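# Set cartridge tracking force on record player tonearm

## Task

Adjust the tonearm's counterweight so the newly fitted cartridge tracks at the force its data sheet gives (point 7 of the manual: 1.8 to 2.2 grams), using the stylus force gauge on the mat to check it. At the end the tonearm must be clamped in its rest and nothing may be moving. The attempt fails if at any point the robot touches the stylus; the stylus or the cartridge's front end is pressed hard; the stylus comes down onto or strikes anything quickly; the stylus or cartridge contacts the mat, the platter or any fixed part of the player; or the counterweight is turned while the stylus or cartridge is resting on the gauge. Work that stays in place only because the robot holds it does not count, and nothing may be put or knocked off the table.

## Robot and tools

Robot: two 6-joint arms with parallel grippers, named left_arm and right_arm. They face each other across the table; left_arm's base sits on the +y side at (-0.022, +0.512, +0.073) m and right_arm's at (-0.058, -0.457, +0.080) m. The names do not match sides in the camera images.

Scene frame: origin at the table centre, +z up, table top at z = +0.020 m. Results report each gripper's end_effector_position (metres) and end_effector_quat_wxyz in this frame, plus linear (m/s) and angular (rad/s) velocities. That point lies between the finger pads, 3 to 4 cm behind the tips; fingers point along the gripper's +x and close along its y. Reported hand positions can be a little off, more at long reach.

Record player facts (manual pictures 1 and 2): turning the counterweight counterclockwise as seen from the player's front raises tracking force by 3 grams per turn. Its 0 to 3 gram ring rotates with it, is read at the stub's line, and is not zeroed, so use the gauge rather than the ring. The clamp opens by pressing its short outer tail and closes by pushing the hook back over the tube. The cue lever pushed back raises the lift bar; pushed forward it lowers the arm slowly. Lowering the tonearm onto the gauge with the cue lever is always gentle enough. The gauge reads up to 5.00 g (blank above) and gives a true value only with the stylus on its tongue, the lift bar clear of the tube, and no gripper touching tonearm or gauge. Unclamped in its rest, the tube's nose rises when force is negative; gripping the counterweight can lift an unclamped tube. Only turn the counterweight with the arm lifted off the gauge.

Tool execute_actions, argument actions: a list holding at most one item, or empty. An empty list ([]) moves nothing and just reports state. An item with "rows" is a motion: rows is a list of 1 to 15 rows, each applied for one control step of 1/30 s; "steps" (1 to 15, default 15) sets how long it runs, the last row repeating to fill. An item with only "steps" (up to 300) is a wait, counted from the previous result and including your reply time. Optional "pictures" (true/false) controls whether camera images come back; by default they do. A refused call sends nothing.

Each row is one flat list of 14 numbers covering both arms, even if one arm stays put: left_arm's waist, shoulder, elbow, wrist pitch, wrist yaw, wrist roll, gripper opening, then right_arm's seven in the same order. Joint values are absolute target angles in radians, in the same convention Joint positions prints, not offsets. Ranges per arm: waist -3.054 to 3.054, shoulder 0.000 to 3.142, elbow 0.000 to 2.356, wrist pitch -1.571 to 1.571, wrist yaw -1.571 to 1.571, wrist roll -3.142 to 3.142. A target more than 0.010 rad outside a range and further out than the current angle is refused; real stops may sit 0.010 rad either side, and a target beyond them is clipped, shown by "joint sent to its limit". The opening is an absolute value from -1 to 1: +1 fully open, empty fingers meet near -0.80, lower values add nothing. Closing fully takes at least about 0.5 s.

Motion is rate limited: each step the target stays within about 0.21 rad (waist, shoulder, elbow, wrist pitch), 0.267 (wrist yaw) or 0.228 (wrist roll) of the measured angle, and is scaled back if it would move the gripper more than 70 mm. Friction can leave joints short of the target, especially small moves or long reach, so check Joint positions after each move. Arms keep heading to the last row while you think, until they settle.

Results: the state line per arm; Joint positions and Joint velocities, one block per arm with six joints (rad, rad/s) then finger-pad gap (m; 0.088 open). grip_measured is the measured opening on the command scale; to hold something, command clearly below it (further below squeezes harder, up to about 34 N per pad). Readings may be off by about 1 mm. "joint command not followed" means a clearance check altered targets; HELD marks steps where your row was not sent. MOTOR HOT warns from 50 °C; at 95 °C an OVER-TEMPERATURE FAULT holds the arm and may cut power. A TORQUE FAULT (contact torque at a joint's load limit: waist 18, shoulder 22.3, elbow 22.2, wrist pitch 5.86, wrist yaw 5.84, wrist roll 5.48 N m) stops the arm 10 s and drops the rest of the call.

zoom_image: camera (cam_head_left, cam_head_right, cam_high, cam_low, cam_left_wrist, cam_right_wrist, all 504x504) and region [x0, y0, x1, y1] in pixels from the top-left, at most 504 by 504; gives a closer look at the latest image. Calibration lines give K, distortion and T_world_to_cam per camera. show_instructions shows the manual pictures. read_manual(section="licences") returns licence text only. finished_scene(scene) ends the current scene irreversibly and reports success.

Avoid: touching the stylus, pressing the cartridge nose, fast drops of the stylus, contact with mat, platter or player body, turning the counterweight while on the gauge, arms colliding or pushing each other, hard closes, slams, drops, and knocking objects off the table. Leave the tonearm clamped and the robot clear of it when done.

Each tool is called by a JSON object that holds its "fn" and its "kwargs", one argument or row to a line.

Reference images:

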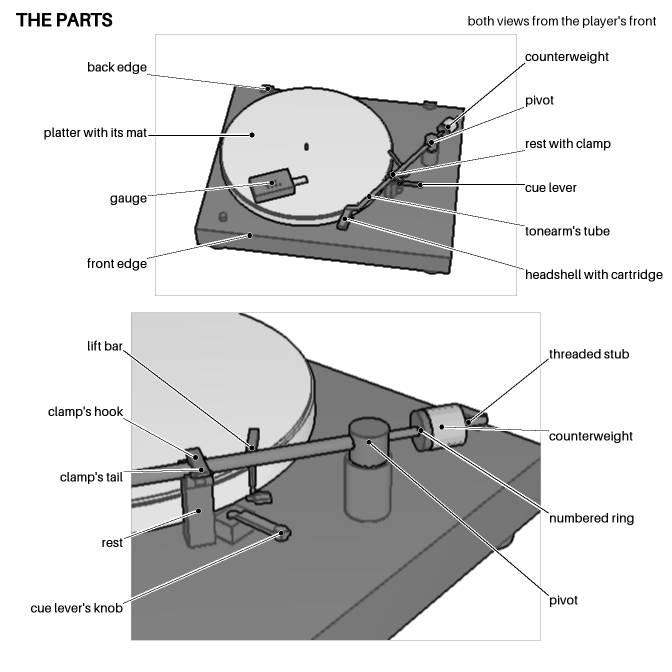

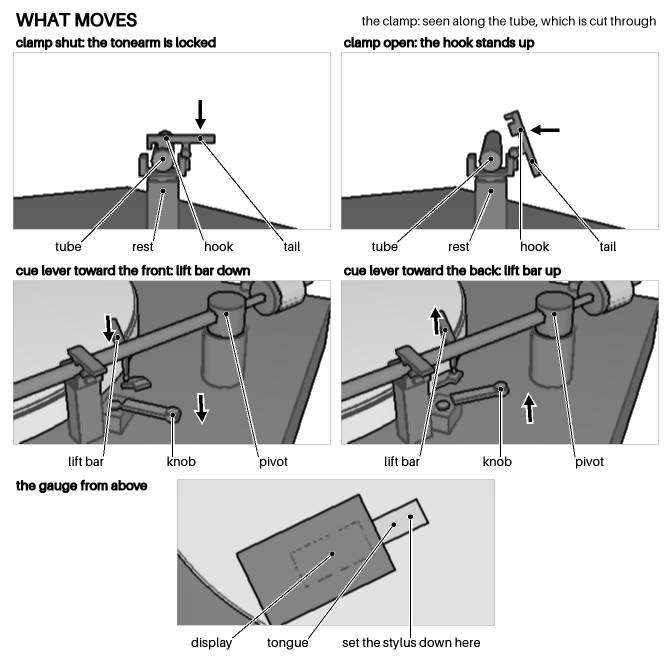

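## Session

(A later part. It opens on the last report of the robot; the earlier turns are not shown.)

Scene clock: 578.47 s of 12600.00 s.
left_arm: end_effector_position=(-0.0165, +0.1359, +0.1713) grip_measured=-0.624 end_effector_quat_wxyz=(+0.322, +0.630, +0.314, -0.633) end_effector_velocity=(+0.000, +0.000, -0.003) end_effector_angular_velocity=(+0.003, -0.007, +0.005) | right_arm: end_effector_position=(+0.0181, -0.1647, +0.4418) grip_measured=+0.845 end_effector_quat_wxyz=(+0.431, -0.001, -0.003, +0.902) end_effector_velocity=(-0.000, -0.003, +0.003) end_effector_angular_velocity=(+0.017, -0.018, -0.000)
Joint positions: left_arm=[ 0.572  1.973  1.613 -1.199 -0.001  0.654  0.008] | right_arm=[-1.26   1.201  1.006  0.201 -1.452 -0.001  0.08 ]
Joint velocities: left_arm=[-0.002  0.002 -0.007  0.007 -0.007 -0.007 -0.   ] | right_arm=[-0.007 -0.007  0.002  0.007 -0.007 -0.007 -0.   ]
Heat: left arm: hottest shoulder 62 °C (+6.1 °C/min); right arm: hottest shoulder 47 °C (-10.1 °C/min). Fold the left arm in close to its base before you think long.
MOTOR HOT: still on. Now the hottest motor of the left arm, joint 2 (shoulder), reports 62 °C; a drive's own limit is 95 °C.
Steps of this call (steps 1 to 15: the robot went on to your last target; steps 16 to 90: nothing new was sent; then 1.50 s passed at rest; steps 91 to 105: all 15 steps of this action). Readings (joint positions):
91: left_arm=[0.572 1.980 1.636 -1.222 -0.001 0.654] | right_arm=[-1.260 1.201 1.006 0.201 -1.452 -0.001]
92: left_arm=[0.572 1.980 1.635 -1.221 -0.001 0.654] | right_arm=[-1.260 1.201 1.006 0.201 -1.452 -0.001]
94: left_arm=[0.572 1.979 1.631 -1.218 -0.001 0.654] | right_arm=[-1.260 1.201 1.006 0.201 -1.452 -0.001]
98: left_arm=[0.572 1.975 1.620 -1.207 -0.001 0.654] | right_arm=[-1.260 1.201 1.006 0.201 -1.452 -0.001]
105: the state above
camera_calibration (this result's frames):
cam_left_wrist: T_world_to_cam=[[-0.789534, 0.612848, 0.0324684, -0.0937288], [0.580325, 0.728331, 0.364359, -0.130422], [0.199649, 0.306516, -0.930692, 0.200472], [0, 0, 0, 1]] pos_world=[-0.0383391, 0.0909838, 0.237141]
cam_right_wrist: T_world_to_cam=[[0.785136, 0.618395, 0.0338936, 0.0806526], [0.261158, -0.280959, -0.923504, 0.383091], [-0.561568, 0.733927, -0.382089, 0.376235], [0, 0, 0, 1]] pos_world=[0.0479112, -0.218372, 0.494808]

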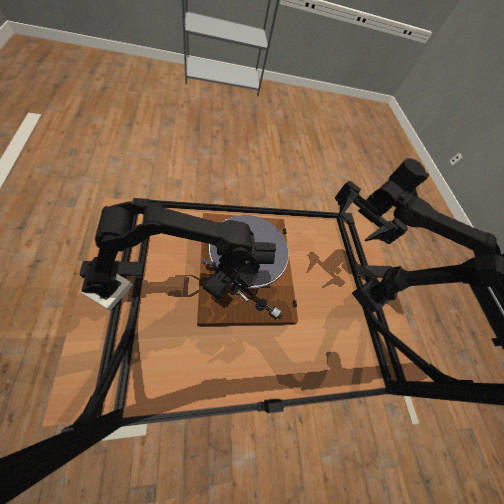

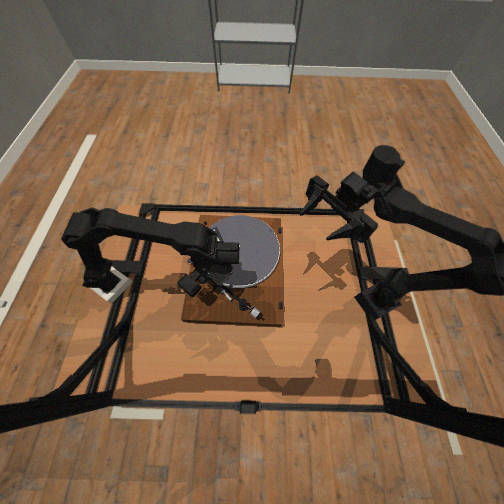

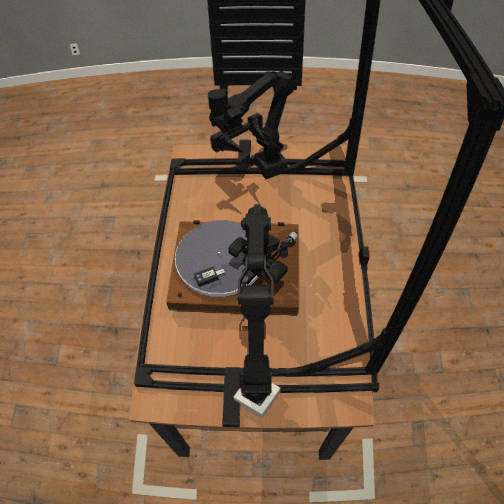

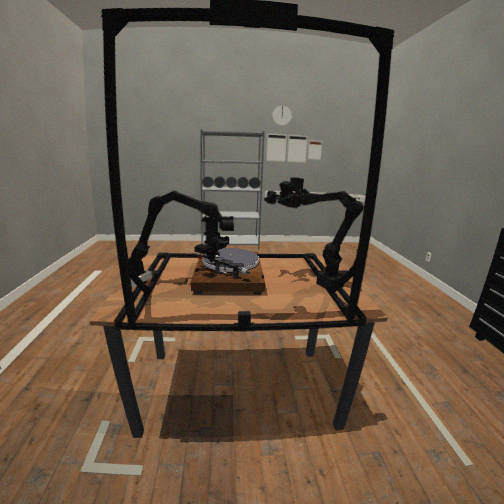

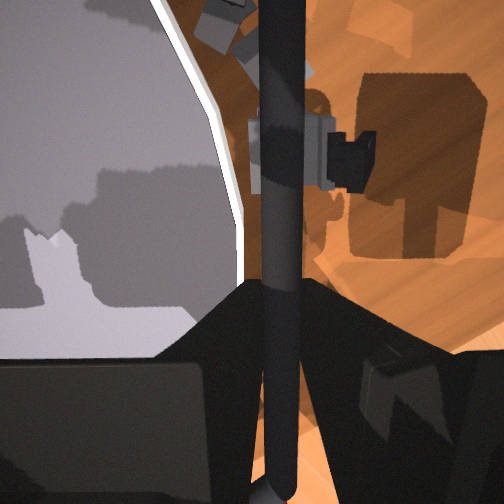

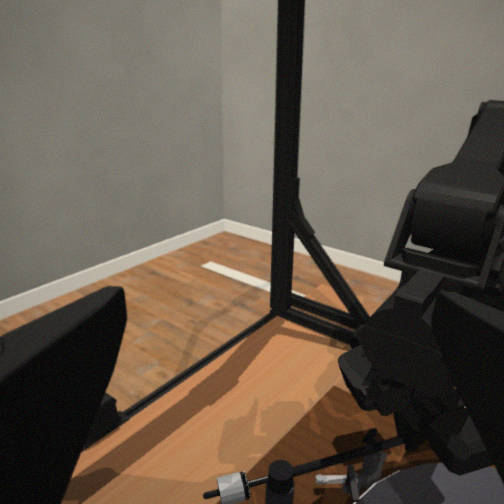

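{"fn": "execute_actions", "kwargs": {
  "actions": [
    {"rows":[[0.564,1.976,1.594,-1.199,0,0.652,-0.68,-1.26,1.2,1.0,0.2,-1.45,0,0.845],[0.563,1.978,1.592,-1.198,0,0.652,-0.68,-1.26,1.2,1.0,0.2,-1.45,0,0.845],[0.563,1.980,1.590,-1.197,0,0.652,-0.68,-1.26,1.2,1.0,0.2,-1.45,0,0.845],[0.563,1.982,1.590,-1.196,0,0.652,-0.68,-1.26,1.2,1.0,0.2,-1.45,0,0.845],[0.563,1.984,1.590,-1.195,0,0.652,-0.68,-1.26,1.2,1.0,0.2,-1.45,0,0.845],[0.563,1.986,1.590,-1.195,0,0.652,-0.68,-1.26,1.2,1.0,0.2,-1.45,0,0.845],[0.563,1.988,1.590,-1.195,0,0.652,-0.68,-1.26,1.2,1.0,0.2,-1.45,0,0.845]],"steps":15}
  ]
}}

Scene clock: 583.07 s of 12600.00 s.
left_arm: end_effector_position=(-0.0171, +0.1363, +0.1693) grip_measured=-0.624 end_effector_quat_wxyz=(+0.321, +0.630, +0.315, -0.633) end_effector_velocity=(+0.000, +0.005, +0.000) end_effector_angular_velocity=(+0.022, -0.007, +0.005) | right_arm: end_effector_position=(+0.0181, -0.1647, +0.4417) grip_measured=+0.845 end_effector_quat_wxyz=(+0.431, -0.001, -0.003, +0.902) end_effector_velocity=(-0.002, -0.003, -0.002) end_effector_angular_velocity=(-0.011, +0.010, +0.020)
Joint positions: left_arm=[ 0.571  1.973  1.605 -1.193 -0.001  0.652  0.008] | right_arm=[-1.26   1.201  1.005  0.201 -1.452 -0.001  0.08 ]
Joint velocities: left_arm=[-0.002 -0.002 -0.002 -0.022 -0.007 -0.007  0.   ] | right_arm=[-0.002 -0.002 -0.002 -0.022 -0.022 -0.007  0.   ]
Heat: left arm: hottest shoulder 62 °C (+6.1 °C/min); right arm: hottest shoulder 47 °C (-8.1 °C/min). Fold the left arm in close to its base before you think long.
MOTOR HOT: still on. Now the hottest motor of the left arm, joint 2 (shoulder), reports 62 °C; a drive's own limit is 95 °C.
Steps of this call (steps 1 to 15: the robot went on to your last target; steps 16 to 90: nothing new was sent; then 1.10 s passed at rest; steps 91 to 105: all 15 steps of this action). Readings (joint positions):
91: left_arm=[0.571 1.973 1.609 -1.196 -0.001 0.653] | right_arm=[-1.260 1.201 1.005 0.201 -1.452 -0.001]
92: left_arm=[0.571 1.973 1.608 -1.195 -0.001 0.652] | right_arm=[-1.260 1.201 1.005 0.201 -1.452 -0.001]
94: left_arm=[0.571 1.973 1.607 -1.194 -0.001 0.652] | right_arm=[-1.260 1.201 1.005 0.201 -1.452 -0.001]
98: left_arm=[0.571 1.973 1.606 -1.193 -0.001 0.652] | right_arm=[-1.260 1.201 1.005 0.201 -1.452 -0.001]
105: the state above
camera_calibration (this result's frames):
cam_left_wrist: T_world_to_cam=[[-0.789766, 0.612496, 0.0334365, -0.0945356], [0.580063, 0.727996, 0.365444, -0.129831], [0.199491, 0.30801, -0.930233, 0.19825], [0, 0, 0, 1]] pos_world=[-0.0389, 0.0913561, 0.235025]
cam_right_wrist: T_world_to_cam=[[0.785145, 0.618405, 0.0335156, 0.0808209], [0.260912, -0.281211, -0.923496, 0.382932], [-0.561669, 0.733823, -0.38214, 0.376193], [0, 0, 0, 1]] pos_world=[0.0479284, -0.218354, 0.494686]

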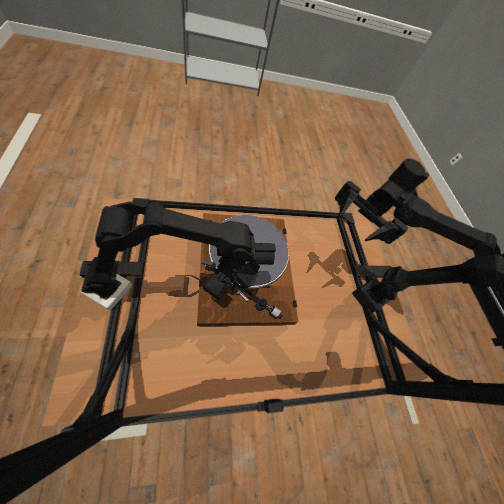

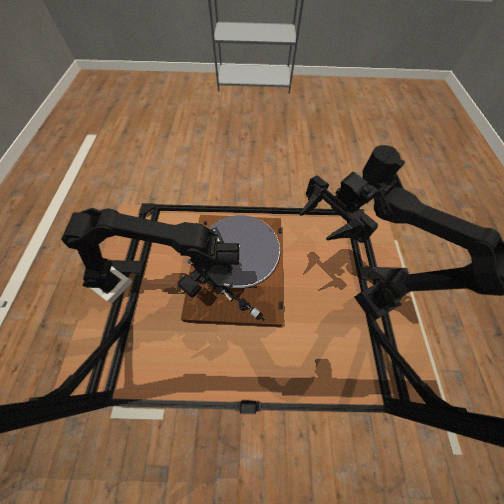

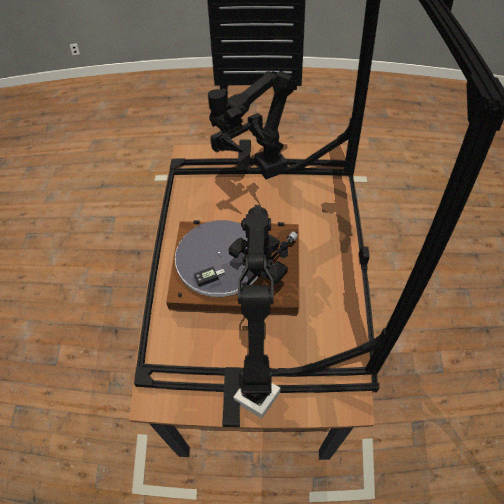

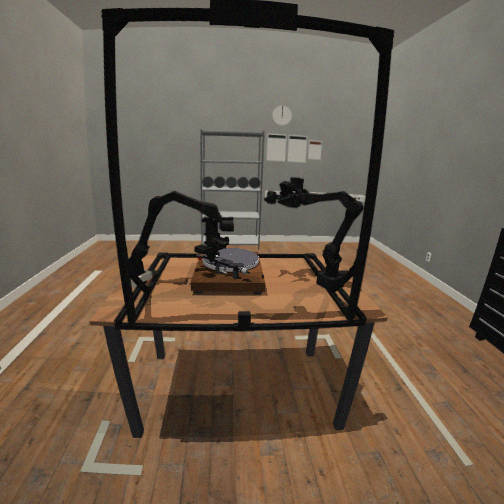

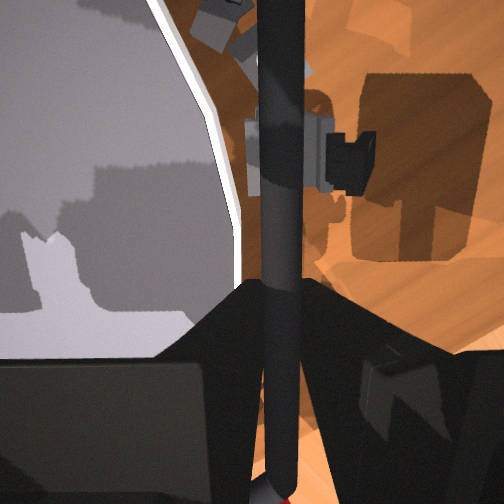

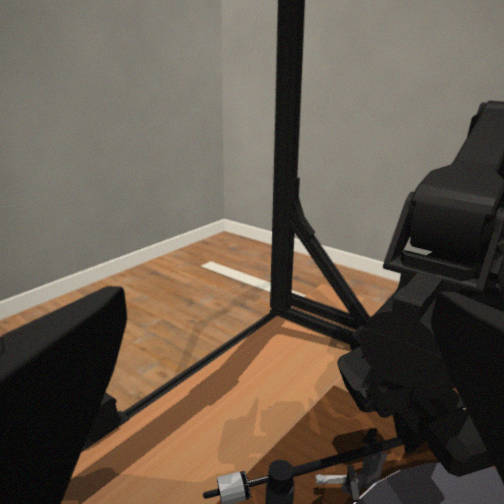

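{"fn": "execute_actions", "kwargs": {
  "actions": [
    {"rows":[[0.571,1.973,1.605,-1.193,0,0.652,-0.65,-1.26,1.2,1.0,0.2,-1.45,0,0.845],[0.571,1.973,1.605,-1.193,0,0.652,-0.63,-1.26,1.2,1.0,0.2,-1.45,0,0.845],[0.571,1.973,1.605,-1.193,0,0.652,-0.62,-1.26,1.2,1.0,0.2,-1.45,0,0.845],[0.571,1.973,1.605,-1.193,0,0.652,-0.61,-1.26,1.2,1.0,0.2,-1.45,0,0.845],[0.571,1.973,1.605,-1.193,0,0.652,-0.60,-1.26,1.2,1.0,0.2,-1.45,0,0.845],[0.571,1.973,1.605,-1.193,0,0.652,-0.59,-1.26,1.2,1.0,0.2,-1.45,0,0.845],[0.571,1.973,1.605,-1.193,0,0.652,-0.58,-1.26,1.2,1.0,0.2,-1.45,0,0.845],[0.571,1.973,1.605,-1.193,0,0.652,-0.56,-1.26,1.2,1.0,0.2,-1.45,0,0.845],[0.571,1.973,1.605,-1.193,0,0.652,-0.53,-1.26,1.2,1.0,0.2,-1.45,0,0.845],[0.571,1.973,1.605,-1.193,0,0.652,-0.5,-1.26,1.2,1.0,0.2,-1.45,0,0.845],[0.571,1.973,1.605,-1.193,0,0.652,-0.45,-1.26,1.2,1.0,0.2,-1.45,0,0.845],[0.571,1.973,1.605,-1.193,0,0.652,-0.4,-1.26,1.2,1.0,0.2,-1.45,0,0.845]],"steps":15}
  ],
  "pictures": false
}}

{"fn": "execute_actions", "kwargs": {
  "actions": [
    {"rows":[[0.571,1.973,1.64,-1.22,0,0.652,-0.4,-1.26,1.2,1.0,0.2,-1.45,0,0.845],[0.571,1.973,1.67,-1.25,0,0.652,-0.4,-1.26,1.2,1.0,0.2,-1.45,0,0.845],[0.571,1.973,1.70,-1.28,0,0.652,-0.4,-1.26,1.2,1.0,0.2,-1.45,0,0.845],[0.571,1.973,1.74,-1.32,0,0.652,-0.4,-1.26,1.2,1.0,0.2,-1.45,0,0.845],[0.571,1.973,1.78,-1.36,0,0.652,-0.4,-1.26,1.2,1.0,0.2,-1.45,0,0.845],[0.571,1.973,1.82,-1.40,0,0.652,-0.4,-1.26,1.2,1.0,0.2,-1.45,0,0.845],[0.571,1.973,1.85,-1.44,0,0.652,-0.4,-1.26,1.2,1.0,0.2,-1.45,0,0.845]],"steps":15}
  ]
}}

Scene clock: 593.53 s of 12600.00 s.
left_arm: end_effector_position=(-0.0173, +0.1364, +0.1678) grip_measured=-0.429 end_effector_quat_wxyz=(+0.320, +0.631, +0.316, -0.633) end_effector_velocity=(+0.002, -0.001, +0.000) end_effector_angular_velocity=(-0.007, -0.007, -0.005) | right_arm: end_effector_position=(+0.0181, -0.1647, +0.4417) grip_measured=+0.845 end_effector_quat_wxyz=(+0.431, -0.001, -0.002, +0.902) end_effector_velocity=(-0.001, -0.002, -0.005) end_effector_angular_velocity=(-0.018, +0.016, +0.020)
Joint positions: left_arm=[ 0.57   1.977  1.604 -1.192 -0.     0.652  0.018] | right_arm=[-1.26   1.201  1.005  0.201 -1.452 -0.     0.08 ]
Joint velocities: left_arm=[ 0.002 -0.002 -0.002  0.007 -0.007  0.007  0.015] | right_arm=[-0.002  0.002 -0.007 -0.022 -0.022 -0.007  0.   ]
Heat: left arm: hottest shoulder 60 °C (+3.0 °C/min); right arm: hottest shoulder 46 °C (-7.1 °C/min). Fold the left arm in close to its base before you think long.
MOTOR HOT: still on. Now the hottest motor of the left arm, joint 2 (shoulder), reports 60 °C; a drive's own limit is 95 °C.
Steps of this call (steps 1 to 15: the robot went on to your last target; steps 16 to 90: nothing new was sent; then 6.97 s passed at rest; steps 91 to 105: all 15 steps of this action). Readings (joint positions):
91: left_arm=[0.570 1.977 1.604 -1.192 -0.001 0.652] | right_arm=[-1.260 1.201 1.005 0.201 -1.452 -0.000]
92: left_arm=[0.570 1.977 1.604 -1.192 -0.001 0.652] | right_arm=[-1.260 1.201 1.005 0.201 -1.452 -0.000]
94: left_arm=[0.570 1.977 1.604 -1.192 -0.001 0.652] | right_arm=[-1.260 1.201 1.005 0.201 -1.452 -0.000]
98: left_arm=[0.570 1.977 1.604 -1.192 -0.000 0.652] | right_arm=[-1.260 1.201 1.005 0.201 -1.452 -0.000]
105: the state above

Scene clock: 594.03 s of 12600.00 s.
left_arm: end_effector_position=(-0.0173, +0.1380, +0.2287) grip_measured=-0.400 end_effector_quat_wxyz=(+0.319, +0.631, +0.317, -0.632) end_effector_velocity=(-0.000, +0.015, +0.000) end_effector_angular_velocity=(+0.066, -0.006, +0.005) | right_arm: end_effector_position=(+0.0181, -0.1647, +0.4416) grip_measured=+0.845 end_effector_quat_wxyz=(+0.431, -0.001, -0.002, +0.902) end_effector_velocity=(-0.001, -0.001, -0.001) end_effector_angular_velocity=(-0.001, -0.001, +0.005)
Joint positions: left_arm=[ 0.57   1.97   1.836 -1.434 -0.     0.652  0.019] | right_arm=[-1.26   1.201  1.005  0.201 -1.452 -0.     0.08 ]
Joint velocities: left_arm=[-0.002 -0.002 -0.002 -0.066 -0.007 -0.007  0.   ] | right_arm=[-0.002 -0.002 -0.002 -0.007 -0.007 -0.007 -0.   ]
Heat: left arm: hottest shoulder 60 °C (+3.0 °C/min); right arm: hottest shoulder 46 °C (-7.0 °C/min). Fold the left arm in close to its base before you think long.
MOTOR HOT: still on. Now the hottest motor of the left arm, joint 2 (shoulder), reports 60 °C; a drive's own limit is 95 °C.
Steps of this call (steps 1 to 15: all 15 steps of this action). Readings (joint positions):
1: left_arm=[0.570 1.977 1.608 -1.199 -0.000 0.652] | right_arm=[-1.260 1.201 1.005 0.201 -1.452 -0.000]
2: left_arm=[0.570 1.977 1.618 -1.213 -0.000 0.652] | right_arm=[-1.260 1.201 1.005 0.201 -1.452 -0.000]
4: left_arm=[0.570 1.977 1.656 -1.258 -0.000 0.652] | right_arm=[-1.260 1.201 1.005 0.201 -1.452 -0.000]
8: left_arm=[0.570 1.977 1.785 -1.378 -0.000 0.652] | right_arm=[-1.260 1.201 1.005 0.201 -1.452 -0.000]
15: the state above
camera_calibration (this result's frames):
cam_left_wrist: T_world_to_cam=[[-0.789514, 0.612554, 0.0380151, -0.0988], [0.580517, 0.72525, 0.370152, -0.153341], [0.199168, 0.314309, -0.928193, 0.251663], [0, 0, 0, 1]] pos_world=[-0.0391104, 0.0926307, 0.294107]
cam_right_wrist: T_world_to_cam=[[0.785163, 0.618422, 0.0327563, 0.0811586], [0.260391, -0.281684, -0.923499, 0.382746], [-0.561885, 0.733627, -0.382199, 0.376141], [0, 0, 0, 1]] pos_world=[0.0479613, -0.218324, 0.494568]

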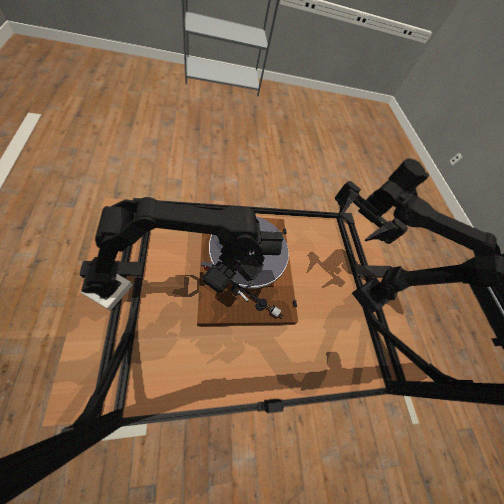

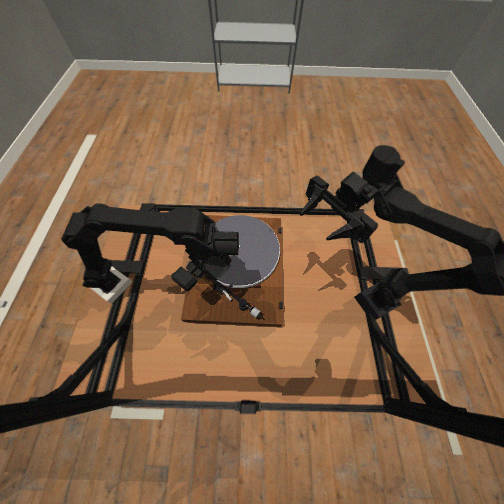

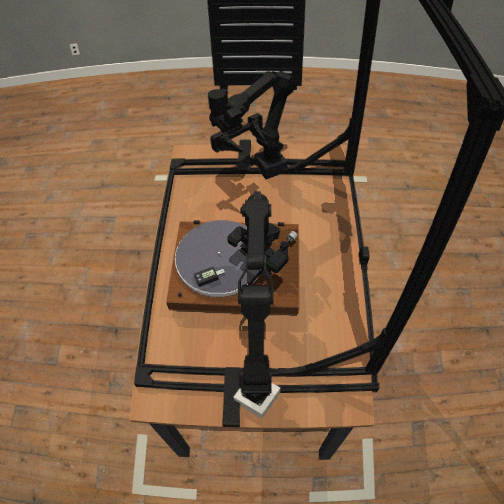

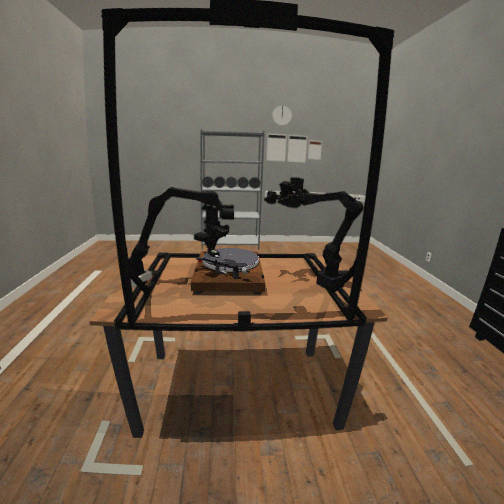

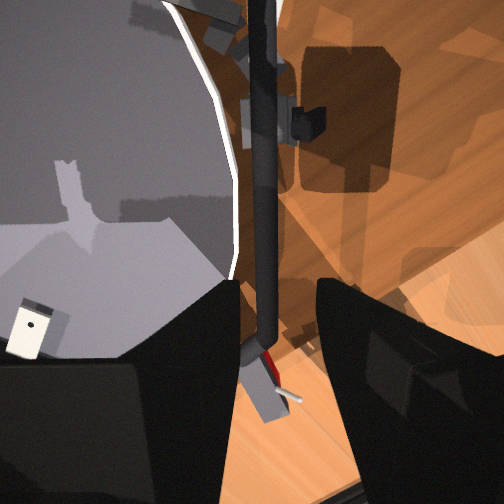

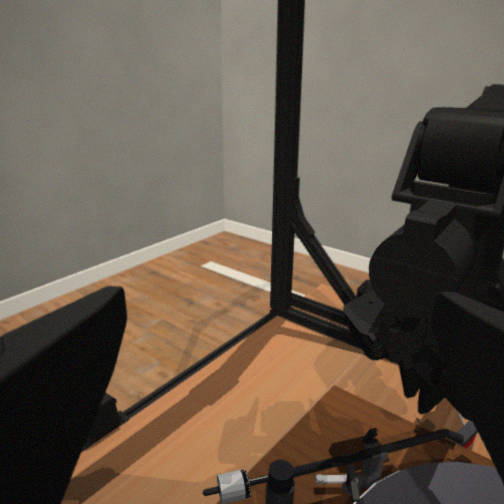

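{"fn": "execute_actions", "kwargs": {
  "actions": [
    {"rows":[[0.55,1.985,1.86,-1.44,0,0.64,-0.5,-1.26,1.2,1.0,0.2,-1.45,0,0.845],[0.53,2.0,1.88,-1.445,0,0.62,-0.6,-1.26,1.2,1.0,0.2,-1.45,0,0.845],[0.50,2.015,1.90,-1.45,0,0.60,-0.7,-1.26,1.2,1.0,0.2,-1.45,0,0.845],[0.47,2.03,1.92,-1.455,0,0.58,-0.8,-1.26,1.2,1.0,0.2,-1.45,0,0.845],[0.44,2.045,1.935,-1.456,0,0.56,-0.85,-1.26,1.2,1.0,0.2,-1.45,0,0.845]],"steps":15}
  ],
  "pictures": false
}}

{"fn": "execute_actions", "kwargs": {
  "actions": [
    {"rows":[[0.44,2.04,1.90,-1.43,0,0.56,-0.85,-1.26,1.2,1.0,0.2,-1.45,0,0.845],[0.44,2.035,1.87,-1.40,0,0.56,-0.85,-1.26,1.2,1.0,0.2,-1.45,0,0.845],[0.44,2.03,1.84,-1.375,0,0.56,-0.85,-1.26,1.2,1.0,0.2,-1.45,0,0.845],[0.44,2.03,1.81,-1.35,0,0.56,-0.85,-1.26,1.2,1.0,0.2,-1.45,0,0.845],[0.44,2.03,1.785,-1.33,0,0.56,-0.85,-1.26,1.2,1.0,0.2,-1.45,0,0.845]],"steps":15}
  ]
}}

Scene clock: 614.83 s of 12600.00 s.
left_arm: end_effector_position=(-0.0692, +0.1255, +0.2256) grip_measured=-0.799 end_effector_quat_wxyz=(+0.303, +0.638, +0.303, -0.640) end_effector_velocity=(+0.009, -0.004, +0.009) end_effector_angular_velocity=(-0.026, +0.011, +0.049) | right_arm: end_effector_position=(+0.0181, -0.1647, +0.4417) grip_measured=+0.845 end_effector_quat_wxyz=(+0.432, -0.001, -0.002, +0.902) end_effector_velocity=(-0.001, -0.002, +0.000) end_effector_angular_velocity=(+0.003, -0.004, +0.005)
Joint positions: left_arm=[ 0.437  2.038  1.922 -1.454  0.001  0.565  0.   ] | right_arm=[-1.26   1.201  1.005  0.201 -1.452 -0.     0.08 ]
Joint velocities: left_arm=[ 0.027 -0.007  0.027 -0.007  0.007 -0.022  0.   ] | right_arm=[-0.002 -0.007 -0.002 -0.007 -0.007 -0.007  0.   ]
Heat: left arm: hottest shoulder 59 °C (-1.0 °C/min); right arm: hottest shoulder 45 °C (-4.0 °C/min). Fold the left arm in close to its base before you think long.
MOTOR HOT: still on. Now the hottest motor of the left arm, joint 2 (shoulder), reports 59 °C; a drive's own limit is 95 °C.
Steps of this call (steps 1 to 15: the robot went on to your last target; steps 16 to 90: nothing new was sent; then 17.30 s passed at rest; steps 91 to 105: all 15 steps of this action). Readings (joint positions):
91: left_arm=[0.569 1.971 1.841 -1.439 -0.000 0.651] | right_arm=[-1.260 1.201 1.005 0.201 -1.452 -0.000]
92: left_arm=[0.566 1.974 1.847 -1.442 -0.000 0.645] | right_arm=[-1.260 1.201 1.005 0.201 -1.452 -0.000]
94: left_arm=[0.542 1.991 1.873 -1.446 -0.002 0.619] | right_arm=[-1.260 1.201 1.005 0.201 -1.452 -0.000]
98: left_arm=[0.455 2.027 1.913 -1.450 0.001 0.578] | right_arm=[-1.260 1.201 1.005 0.201 -1.452 -0.000]
105: the state above

Scene clock: 615.33 s of 12600.00 s.
left_arm: end_effector_position=(-0.0687, +0.1249, +0.1941) grip_measured=-0.799 end_effector_quat_wxyz=(+0.302, +0.639, +0.305, -0.638) end_effector_velocity=(-0.002, -0.003, -0.005) end_effector_angular_velocity=(-0.016, +0.009, +0.005) | right_arm: end_effector_position=(+0.0181, -0.1647, +0.4417) grip_measured=+0.845 end_effector_quat_wxyz=(+0.432, -0.001, -0.002, +0.902) end_effector_velocity=(-0.001, -0.001, -0.001) end_effector_angular_velocity=(-0.001, -0.001, +0.005)
Joint positions: left_arm=[ 0.438  2.036  1.795 -1.334  0.001  0.564  0.   ] | right_arm=[-1.26   1.201  1.005  0.201 -1.452 -0.     0.08 ]
Joint velocities: left_arm=[-0.002 -0.002 -0.022  0.037  0.007 -0.007  0.   ] | right_arm=[-0.002 -0.002 -0.002 -0.007 -0.007 -0.007 -0.   ]
Heat: left arm: hottest shoulder 59 °C (-1.0 °C/min); right arm: hottest shoulder 45 °C (-4.0 °C/min). Fold the left arm in close to its base before you think long.
MOTOR HOT: still on. Now the hottest motor of the left arm, joint 2 (shoulder), reports 59 °C; a drive's own limit is 95 °C.
Steps of this call (steps 1 to 15: all 15 steps of this action). Readings (joint positions):
1: left_arm=[0.437 2.038 1.922 -1.452 0.001 0.565] | right_arm=[-1.260 1.201 1.005 0.201 -1.452 -0.000]
2: left_arm=[0.438 2.037 1.914 -1.437 0.001 0.565] | right_arm=[-1.260 1.201 1.005 0.201 -1.452 -0.000]
4: left_arm=[0.438 2.034 1.881 -1.397 0.001 0.565] | right_arm=[-1.260 1.201 1.005 0.201 -1.452 -0.000]
8: left_arm=[0.438 2.036 1.809 -1.350 0.001 0.564] | right_arm=[-1.260 1.201 1.005 0.201 -1.452 -0.000]
15: the state above
camera_calibration (this result's frames):
cam_left_wrist: T_world_to_cam=[[-0.761359, 0.646869, 0.0435097, -0.133409], [0.612649, 0.695878, 0.37472, -0.0962071], [0.212117, 0.311953, -0.926116, 0.234727], [0, 0, 0, 1]] pos_world=[-0.0924202, 0.0800227, 0.25924]
cam_right_wrist: T_world_to_cam=[[0.785391, 0.618113, 0.0331341, 0.0809738], [0.260529, -0.28153, -0.923507, 0.382854], [-0.561504, 0.733946, -0.382147, 0.37621], [0, 0, 0, 1]] pos_world=[0.0479028, -0.218384, 0.494653]

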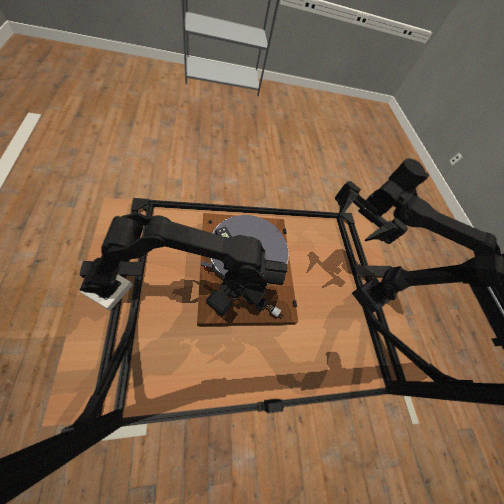

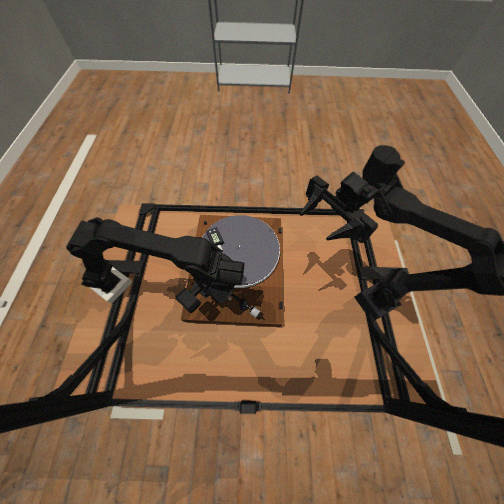

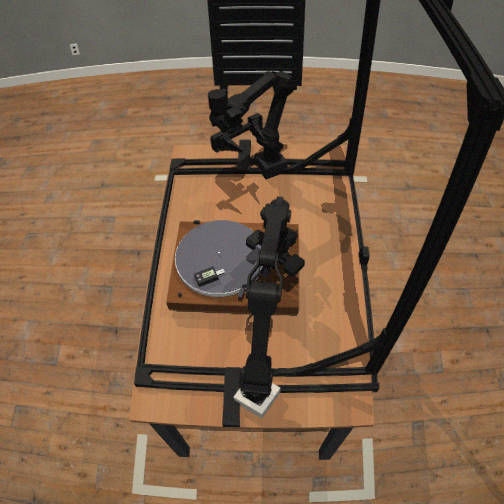

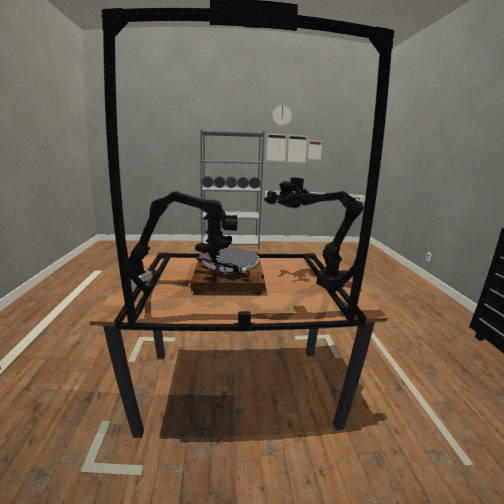

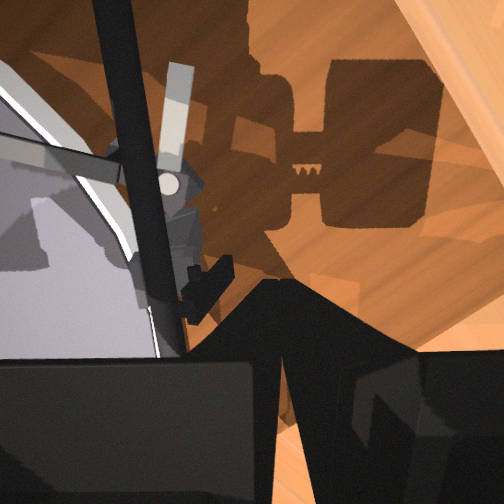

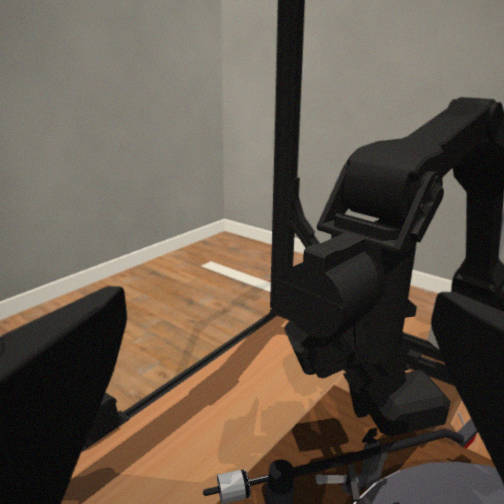

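Ramp to P2 (increasing joints; add overshoot).

{"fn": "execute_actions", "kwargs": {
  "actions": [
    {"rows":[[0.442,2.046,1.806,-1.335,0,0.565,-0.85,-1.26,1.2,1.0,0.2,-1.45,0,0.845],[0.446,2.050,1.811,-1.336,0,0.567,-0.85,-1.26,1.2,1.0,0.2,-1.45,0,0.845],[0.450,2.054,1.817,-1.337,0,0.569,-0.85,-1.26,1.2,1.0,0.2,-1.45,0,0.845],[0.454,2.058,1.822,-1.338,0,0.571,-0.85,-1.26,1.2,1.0,0.2,-1.45,0,0.845],[0.458,2.062,1.828,-1.339,0,0.573,-0.85,-1.26,1.2,1.0,0.2,-1.45,0,0.845],[0.462,2.066,1.833,-1.340,0,0.575,-0.85,-1.26,1.2,1.0,0.2,-1.45,0,0.845],[0.466,2.070,1.839,-1.341,0,0.577,-0.85,-1.26,1.2,1.0,0.2,-1.45,0,0.845],[0.470,2.074,1.844,-1.342,0,0.579,-0.85,-1.26,1.2,1.0,0.2,-1.45,0,0.845],[0.474,2.078,1.850,-1.343,0,0.581,-0.85,-1.26,1.2,1.0,0.2,-1.45,0,0.845],[0.478,2.082,1.855,-1.344,0,0.583,-0.85,-1.26,1.2,1.0,0.2,-1.45,0,0.845],[0.482,2.086,1.861,-1.346,0,0.585,-0.85,-1.26,1.2,1.0,0.2,-1.45,0,0.845],[0.486,2.090,1.866,-1.347,0,0.587,-0.85,-1.26,1.2,1.0,0.2,-1.45,0,0.845]],"steps":15}
  ]
}}

Scene clock: 621.23 s of 12600.00 s.
left_arm: end_effector_position=(-0.0544, +0.1139, +0.1931) grip_measured=-0.799 end_effector_quat_wxyz=(+0.310, +0.634, +0.313, -0.636) end_effector_velocity=(+0.004, +0.002, +0.000) end_effector_angular_velocity=(+0.036, -0.010, -0.015) | right_arm: end_effector_position=(+0.0181, -0.1647, +0.4415) grip_measured=+0.845 end_effector_quat_wxyz=(+0.432, -0.001, -0.002, +0.902) end_effector_velocity=(-0.002, -0.001, -0.001) end_effector_angular_velocity=(-0.001, -0.001, +0.010)
Joint positions: left_arm=[ 0.478  2.076  1.85  -1.347  0.005  0.581  0.   ] | right_arm=[-1.26   1.201  1.005  0.201 -1.452 -0.     0.08 ]
Joint velocities: left_arm=[ 0.007  0.027  0.042 -0.051 -0.007  0.022  0.   ] | right_arm=[ 0.002 -0.002 -0.002 -0.007 -0.007 -0.007 -0.   ]
Heat: left arm: hottest shoulder 59 °C (-2.0 °C/min); right arm: hottest shoulder 45 °C (-3.0 °C/min). Fold the left arm in close to its base before you think long.
MOTOR HOT: still on. Now the hottest motor of the left arm, joint 2 (shoulder), reports 59 °C; a drive's own limit is 95 °C.
Steps of this call (steps 1 to 15: the robot went on to your last target; steps 16 to 90: nothing new was sent; then 2.40 s passed at rest; steps 91 to 105: all 15 steps of this action). Readings (joint positions):
91: left_arm=[0.438 2.036 1.794 -1.332 0.001 0.564] | right_arm=[-1.260 1.201 1.005 0.201 -1.452 -0.000]
92: left_arm=[0.438 2.036 1.794 -1.332 0.001 0.564] | right_arm=[-1.260 1.201 1.005 0.201 -1.452 -0.000]
94: left_arm=[0.441 2.039 1.799 -1.334 0.001 0.564] | right_arm=[-1.260 1.201 1.005 0.201 -1.452 -0.000]
98: left_arm=[0.455 2.054 1.819 -1.337 0.001 0.570] | right_arm=[-1.260 1.201 1.005 0.201 -1.452 -0.000]
105: the state above
camera_calibration (this result's frames):
cam_left_wrist: T_world_to_cam=[[-0.776289, 0.628748, 0.0452982, -0.11445], [0.597371, 0.710793, 0.371377, -0.0987872], [0.201305, 0.315356, -0.927376, 0.233493], [0, 0, 0, 1]] pos_world=[-0.0768372, 0.0685444, 0.258407]
cam_right_wrist: T_world_to_cam=[[0.785399, 0.618122, 0.0327561, 0.0811419], [0.260283, -0.281782, -0.9235, 0.382695], [-0.561605, 0.733842, -0.382198, 0.376168], [0, 0, 0, 1]] pos_world=[0.04792, -0.218367, 0.494531]

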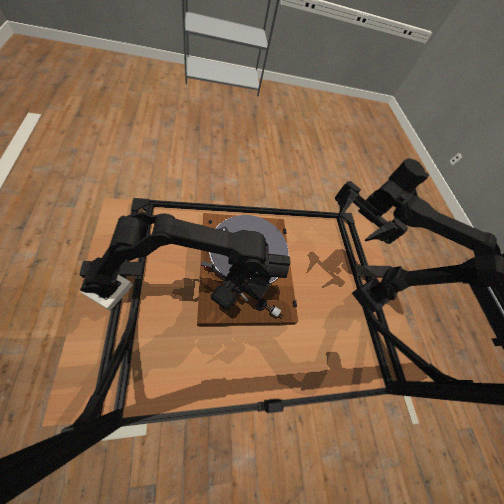

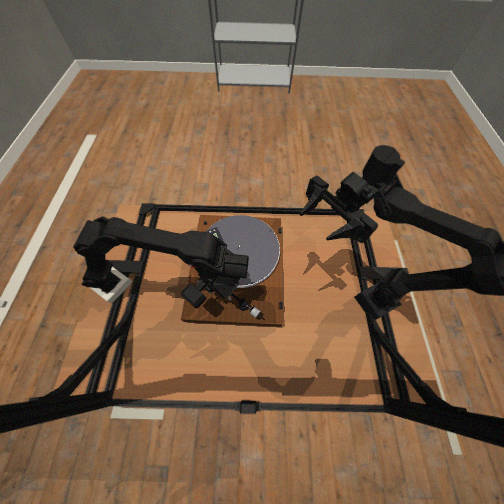

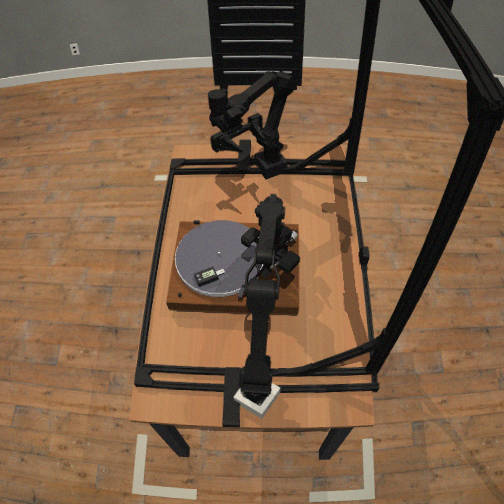

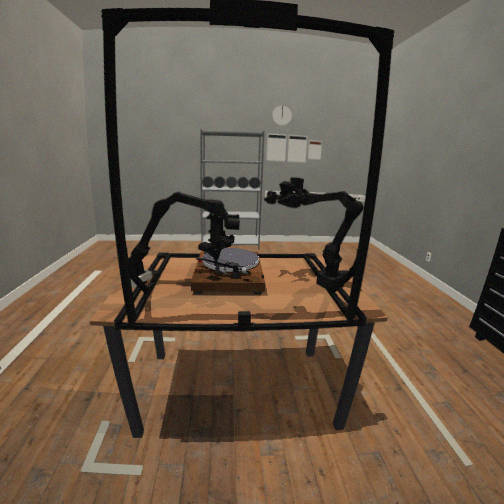

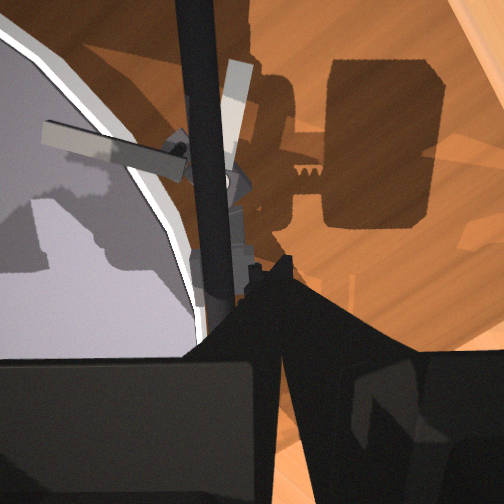

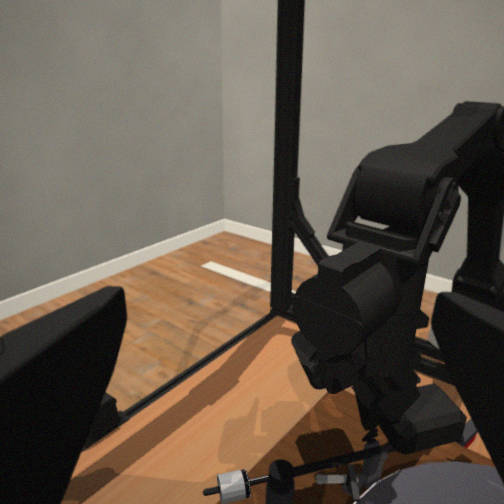

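Contact. Continue at similar height toward the tube.

{"fn": "execute_actions", "kwargs": {
  "actions": [
    {"rows":[[0.489,2.092,1.869,-1.347,0,0.59,-0.85,-1.26,1.2,1.0,0.2,-1.45,0,0.845],[0.492,2.095,1.872,-1.347,0,0.592,-0.85,-1.26,1.2,1.0,0.2,-1.45,0,0.845],[0.495,2.098,1.875,-1.347,0,0.594,-0.85,-1.26,1.2,1.0,0.2,-1.45,0,0.845],[0.498,2.101,1.878,-1.347,0,0.596,-0.85,-1.26,1.2,1.0,0.2,-1.45,0,0.845],[0.501,2.104,1.881,-1.347,0,0.598,-0.85,-1.26,1.2,1.0,0.2,-1.45,0,0.845],[0.504,2.107,1.884,-1.347,0,0.60,-0.85,-1.26,1.2,1.0,0.2,-1.45,0,0.845],[0.507,2.110,1.887,-1.347,0,0.602,-0.85,-1.26,1.2,1.0,0.2,-1.45,0,0.845],[0.510,2.113,1.890,-1.347,0,0.604,-0.85,-1.26,1.2,1.0,0.2,-1.45,0,0.845]],"steps":15}
  ]
}}

Scene clock: 627.03 s of 12600.00 s.
left_arm: end_effector_position=(-0.0420, +0.1070, +0.1892) grip_measured=-0.799 end_effector_quat_wxyz=(+0.314, +0.633, +0.317, -0.633) end_effector_velocity=(+0.000, -0.000, +0.001) end_effector_angular_velocity=(+0.002, -0.007, -0.024) | right_arm: end_effector_position=(+0.0181, -0.1647, +0.4414) grip_measured=+0.845 end_effector_quat_wxyz=(+0.432, -0.001, -0.002, +0.902) end_effector_velocity=(+0.004, +0.002, -0.001) end_effector_angular_velocity=(+0.006, -0.007, -0.024)
Joint positions: left_arm=[ 0.509  2.104  1.877 -1.348  0.001  0.599  0.   ] | right_arm=[-1.26   1.201  1.004  0.201 -1.452 -0.     0.08 ]
Joint velocities: left_arm=[-0.002  0.002  0.007 -0.007 -0.007  0.022  0.   ] | right_arm=[-0.002  0.002 -0.002  0.007  0.022 -0.007 -0.   ]
Heat: left arm: hottest shoulder 59 °C (-3.0 °C/min); right arm: hottest shoulder 45 °C (-3.0 °C/min). Fold the left arm in close to its base before you think long.
MOTOR HOT: still on. Now the hottest motor of the left arm, joint 2 (shoulder), reports 59 °C; a drive's own limit is 95 °C.
Steps of this call (steps 1 to 15: the robot went on to your last target; steps 16 to 90: nothing new was sent; then 2.30 s passed at rest; steps 91 to 105: all 15 steps of this action). Readings (joint positions):
91: left_arm=[0.480 2.079 1.854 -1.349 0.005 0.583] | right_arm=[-1.260 1.201 1.005 0.201 -1.452 -0.000]
92: left_arm=[0.480 2.080 1.855 -1.350 0.005 0.584] | right_arm=[-1.260 1.201 1.005 0.201 -1.452 -0.000]
94: left_arm=[0.484 2.083 1.859 -1.350 0.005 0.587] | right_arm=[-1.260 1.201 1.004 0.201 -1.452 -0.000]
98: left_arm=[0.496 2.094 1.871 -1.350 0.004 0.595] | right_arm=[-1.260 1.201 1.004 0.201 -1.452 -0.000]
105: the state above
camera_calibration (this result's frames):
cam_left_wrist: T_world_to_cam=[[-0.784054, 0.619159, 0.0435978, -0.099317], [0.58736, 0.717409, 0.374611, -0.101606], [0.200666, 0.319323, -0.926157, 0.228874], [0, 0, 0, 1]] pos_world=[-0.0641177, 0.0613016, 0.254366]
cam_right_wrist: T_world_to_cam=[[0.785408, 0.618131, 0.032378, 0.08131], [0.260037, -0.282034, -0.923492, 0.382536], [-0.561707, 0.733738, -0.382248, 0.376125], [0, 0, 0, 1]] pos_world=[0.0479372, -0.218349, 0.494409]

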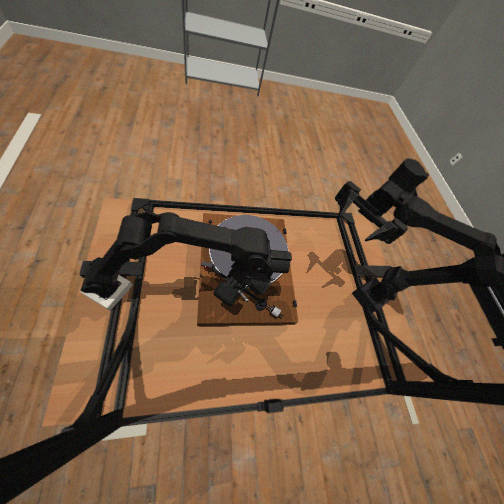

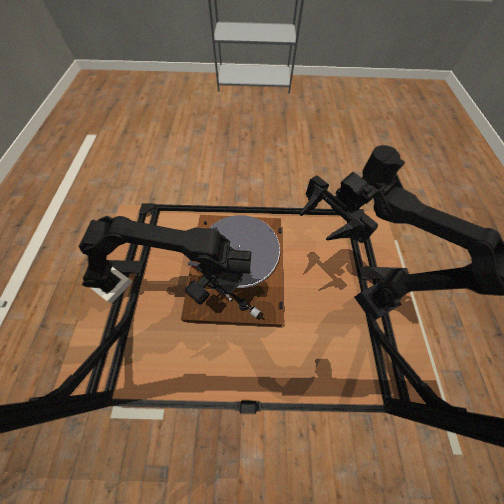

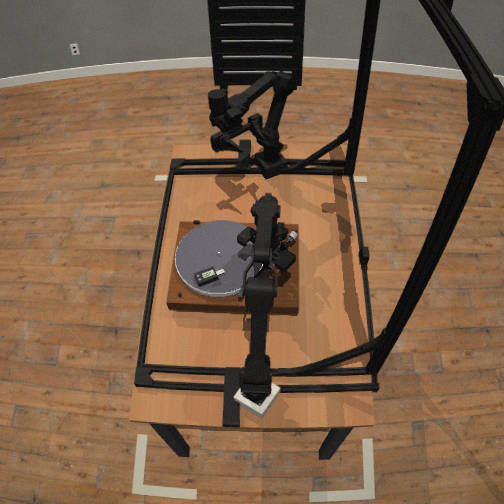

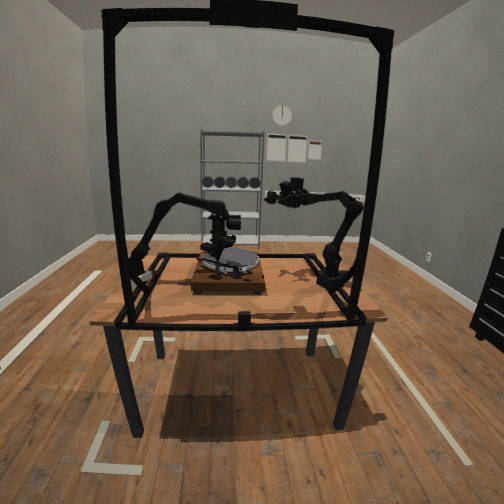

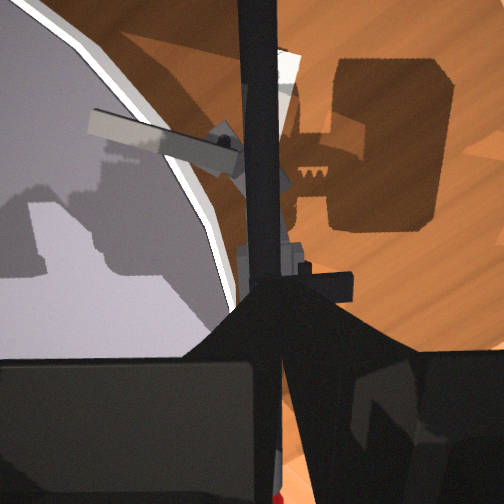

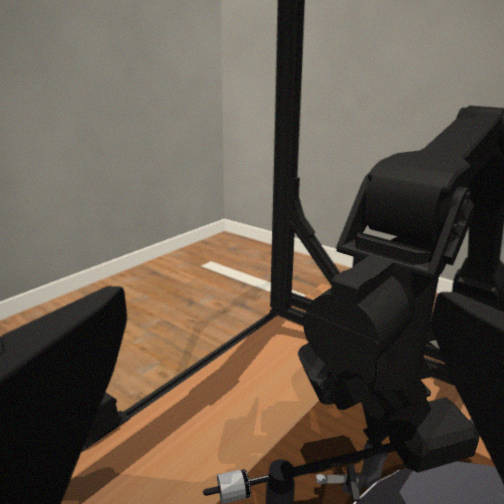

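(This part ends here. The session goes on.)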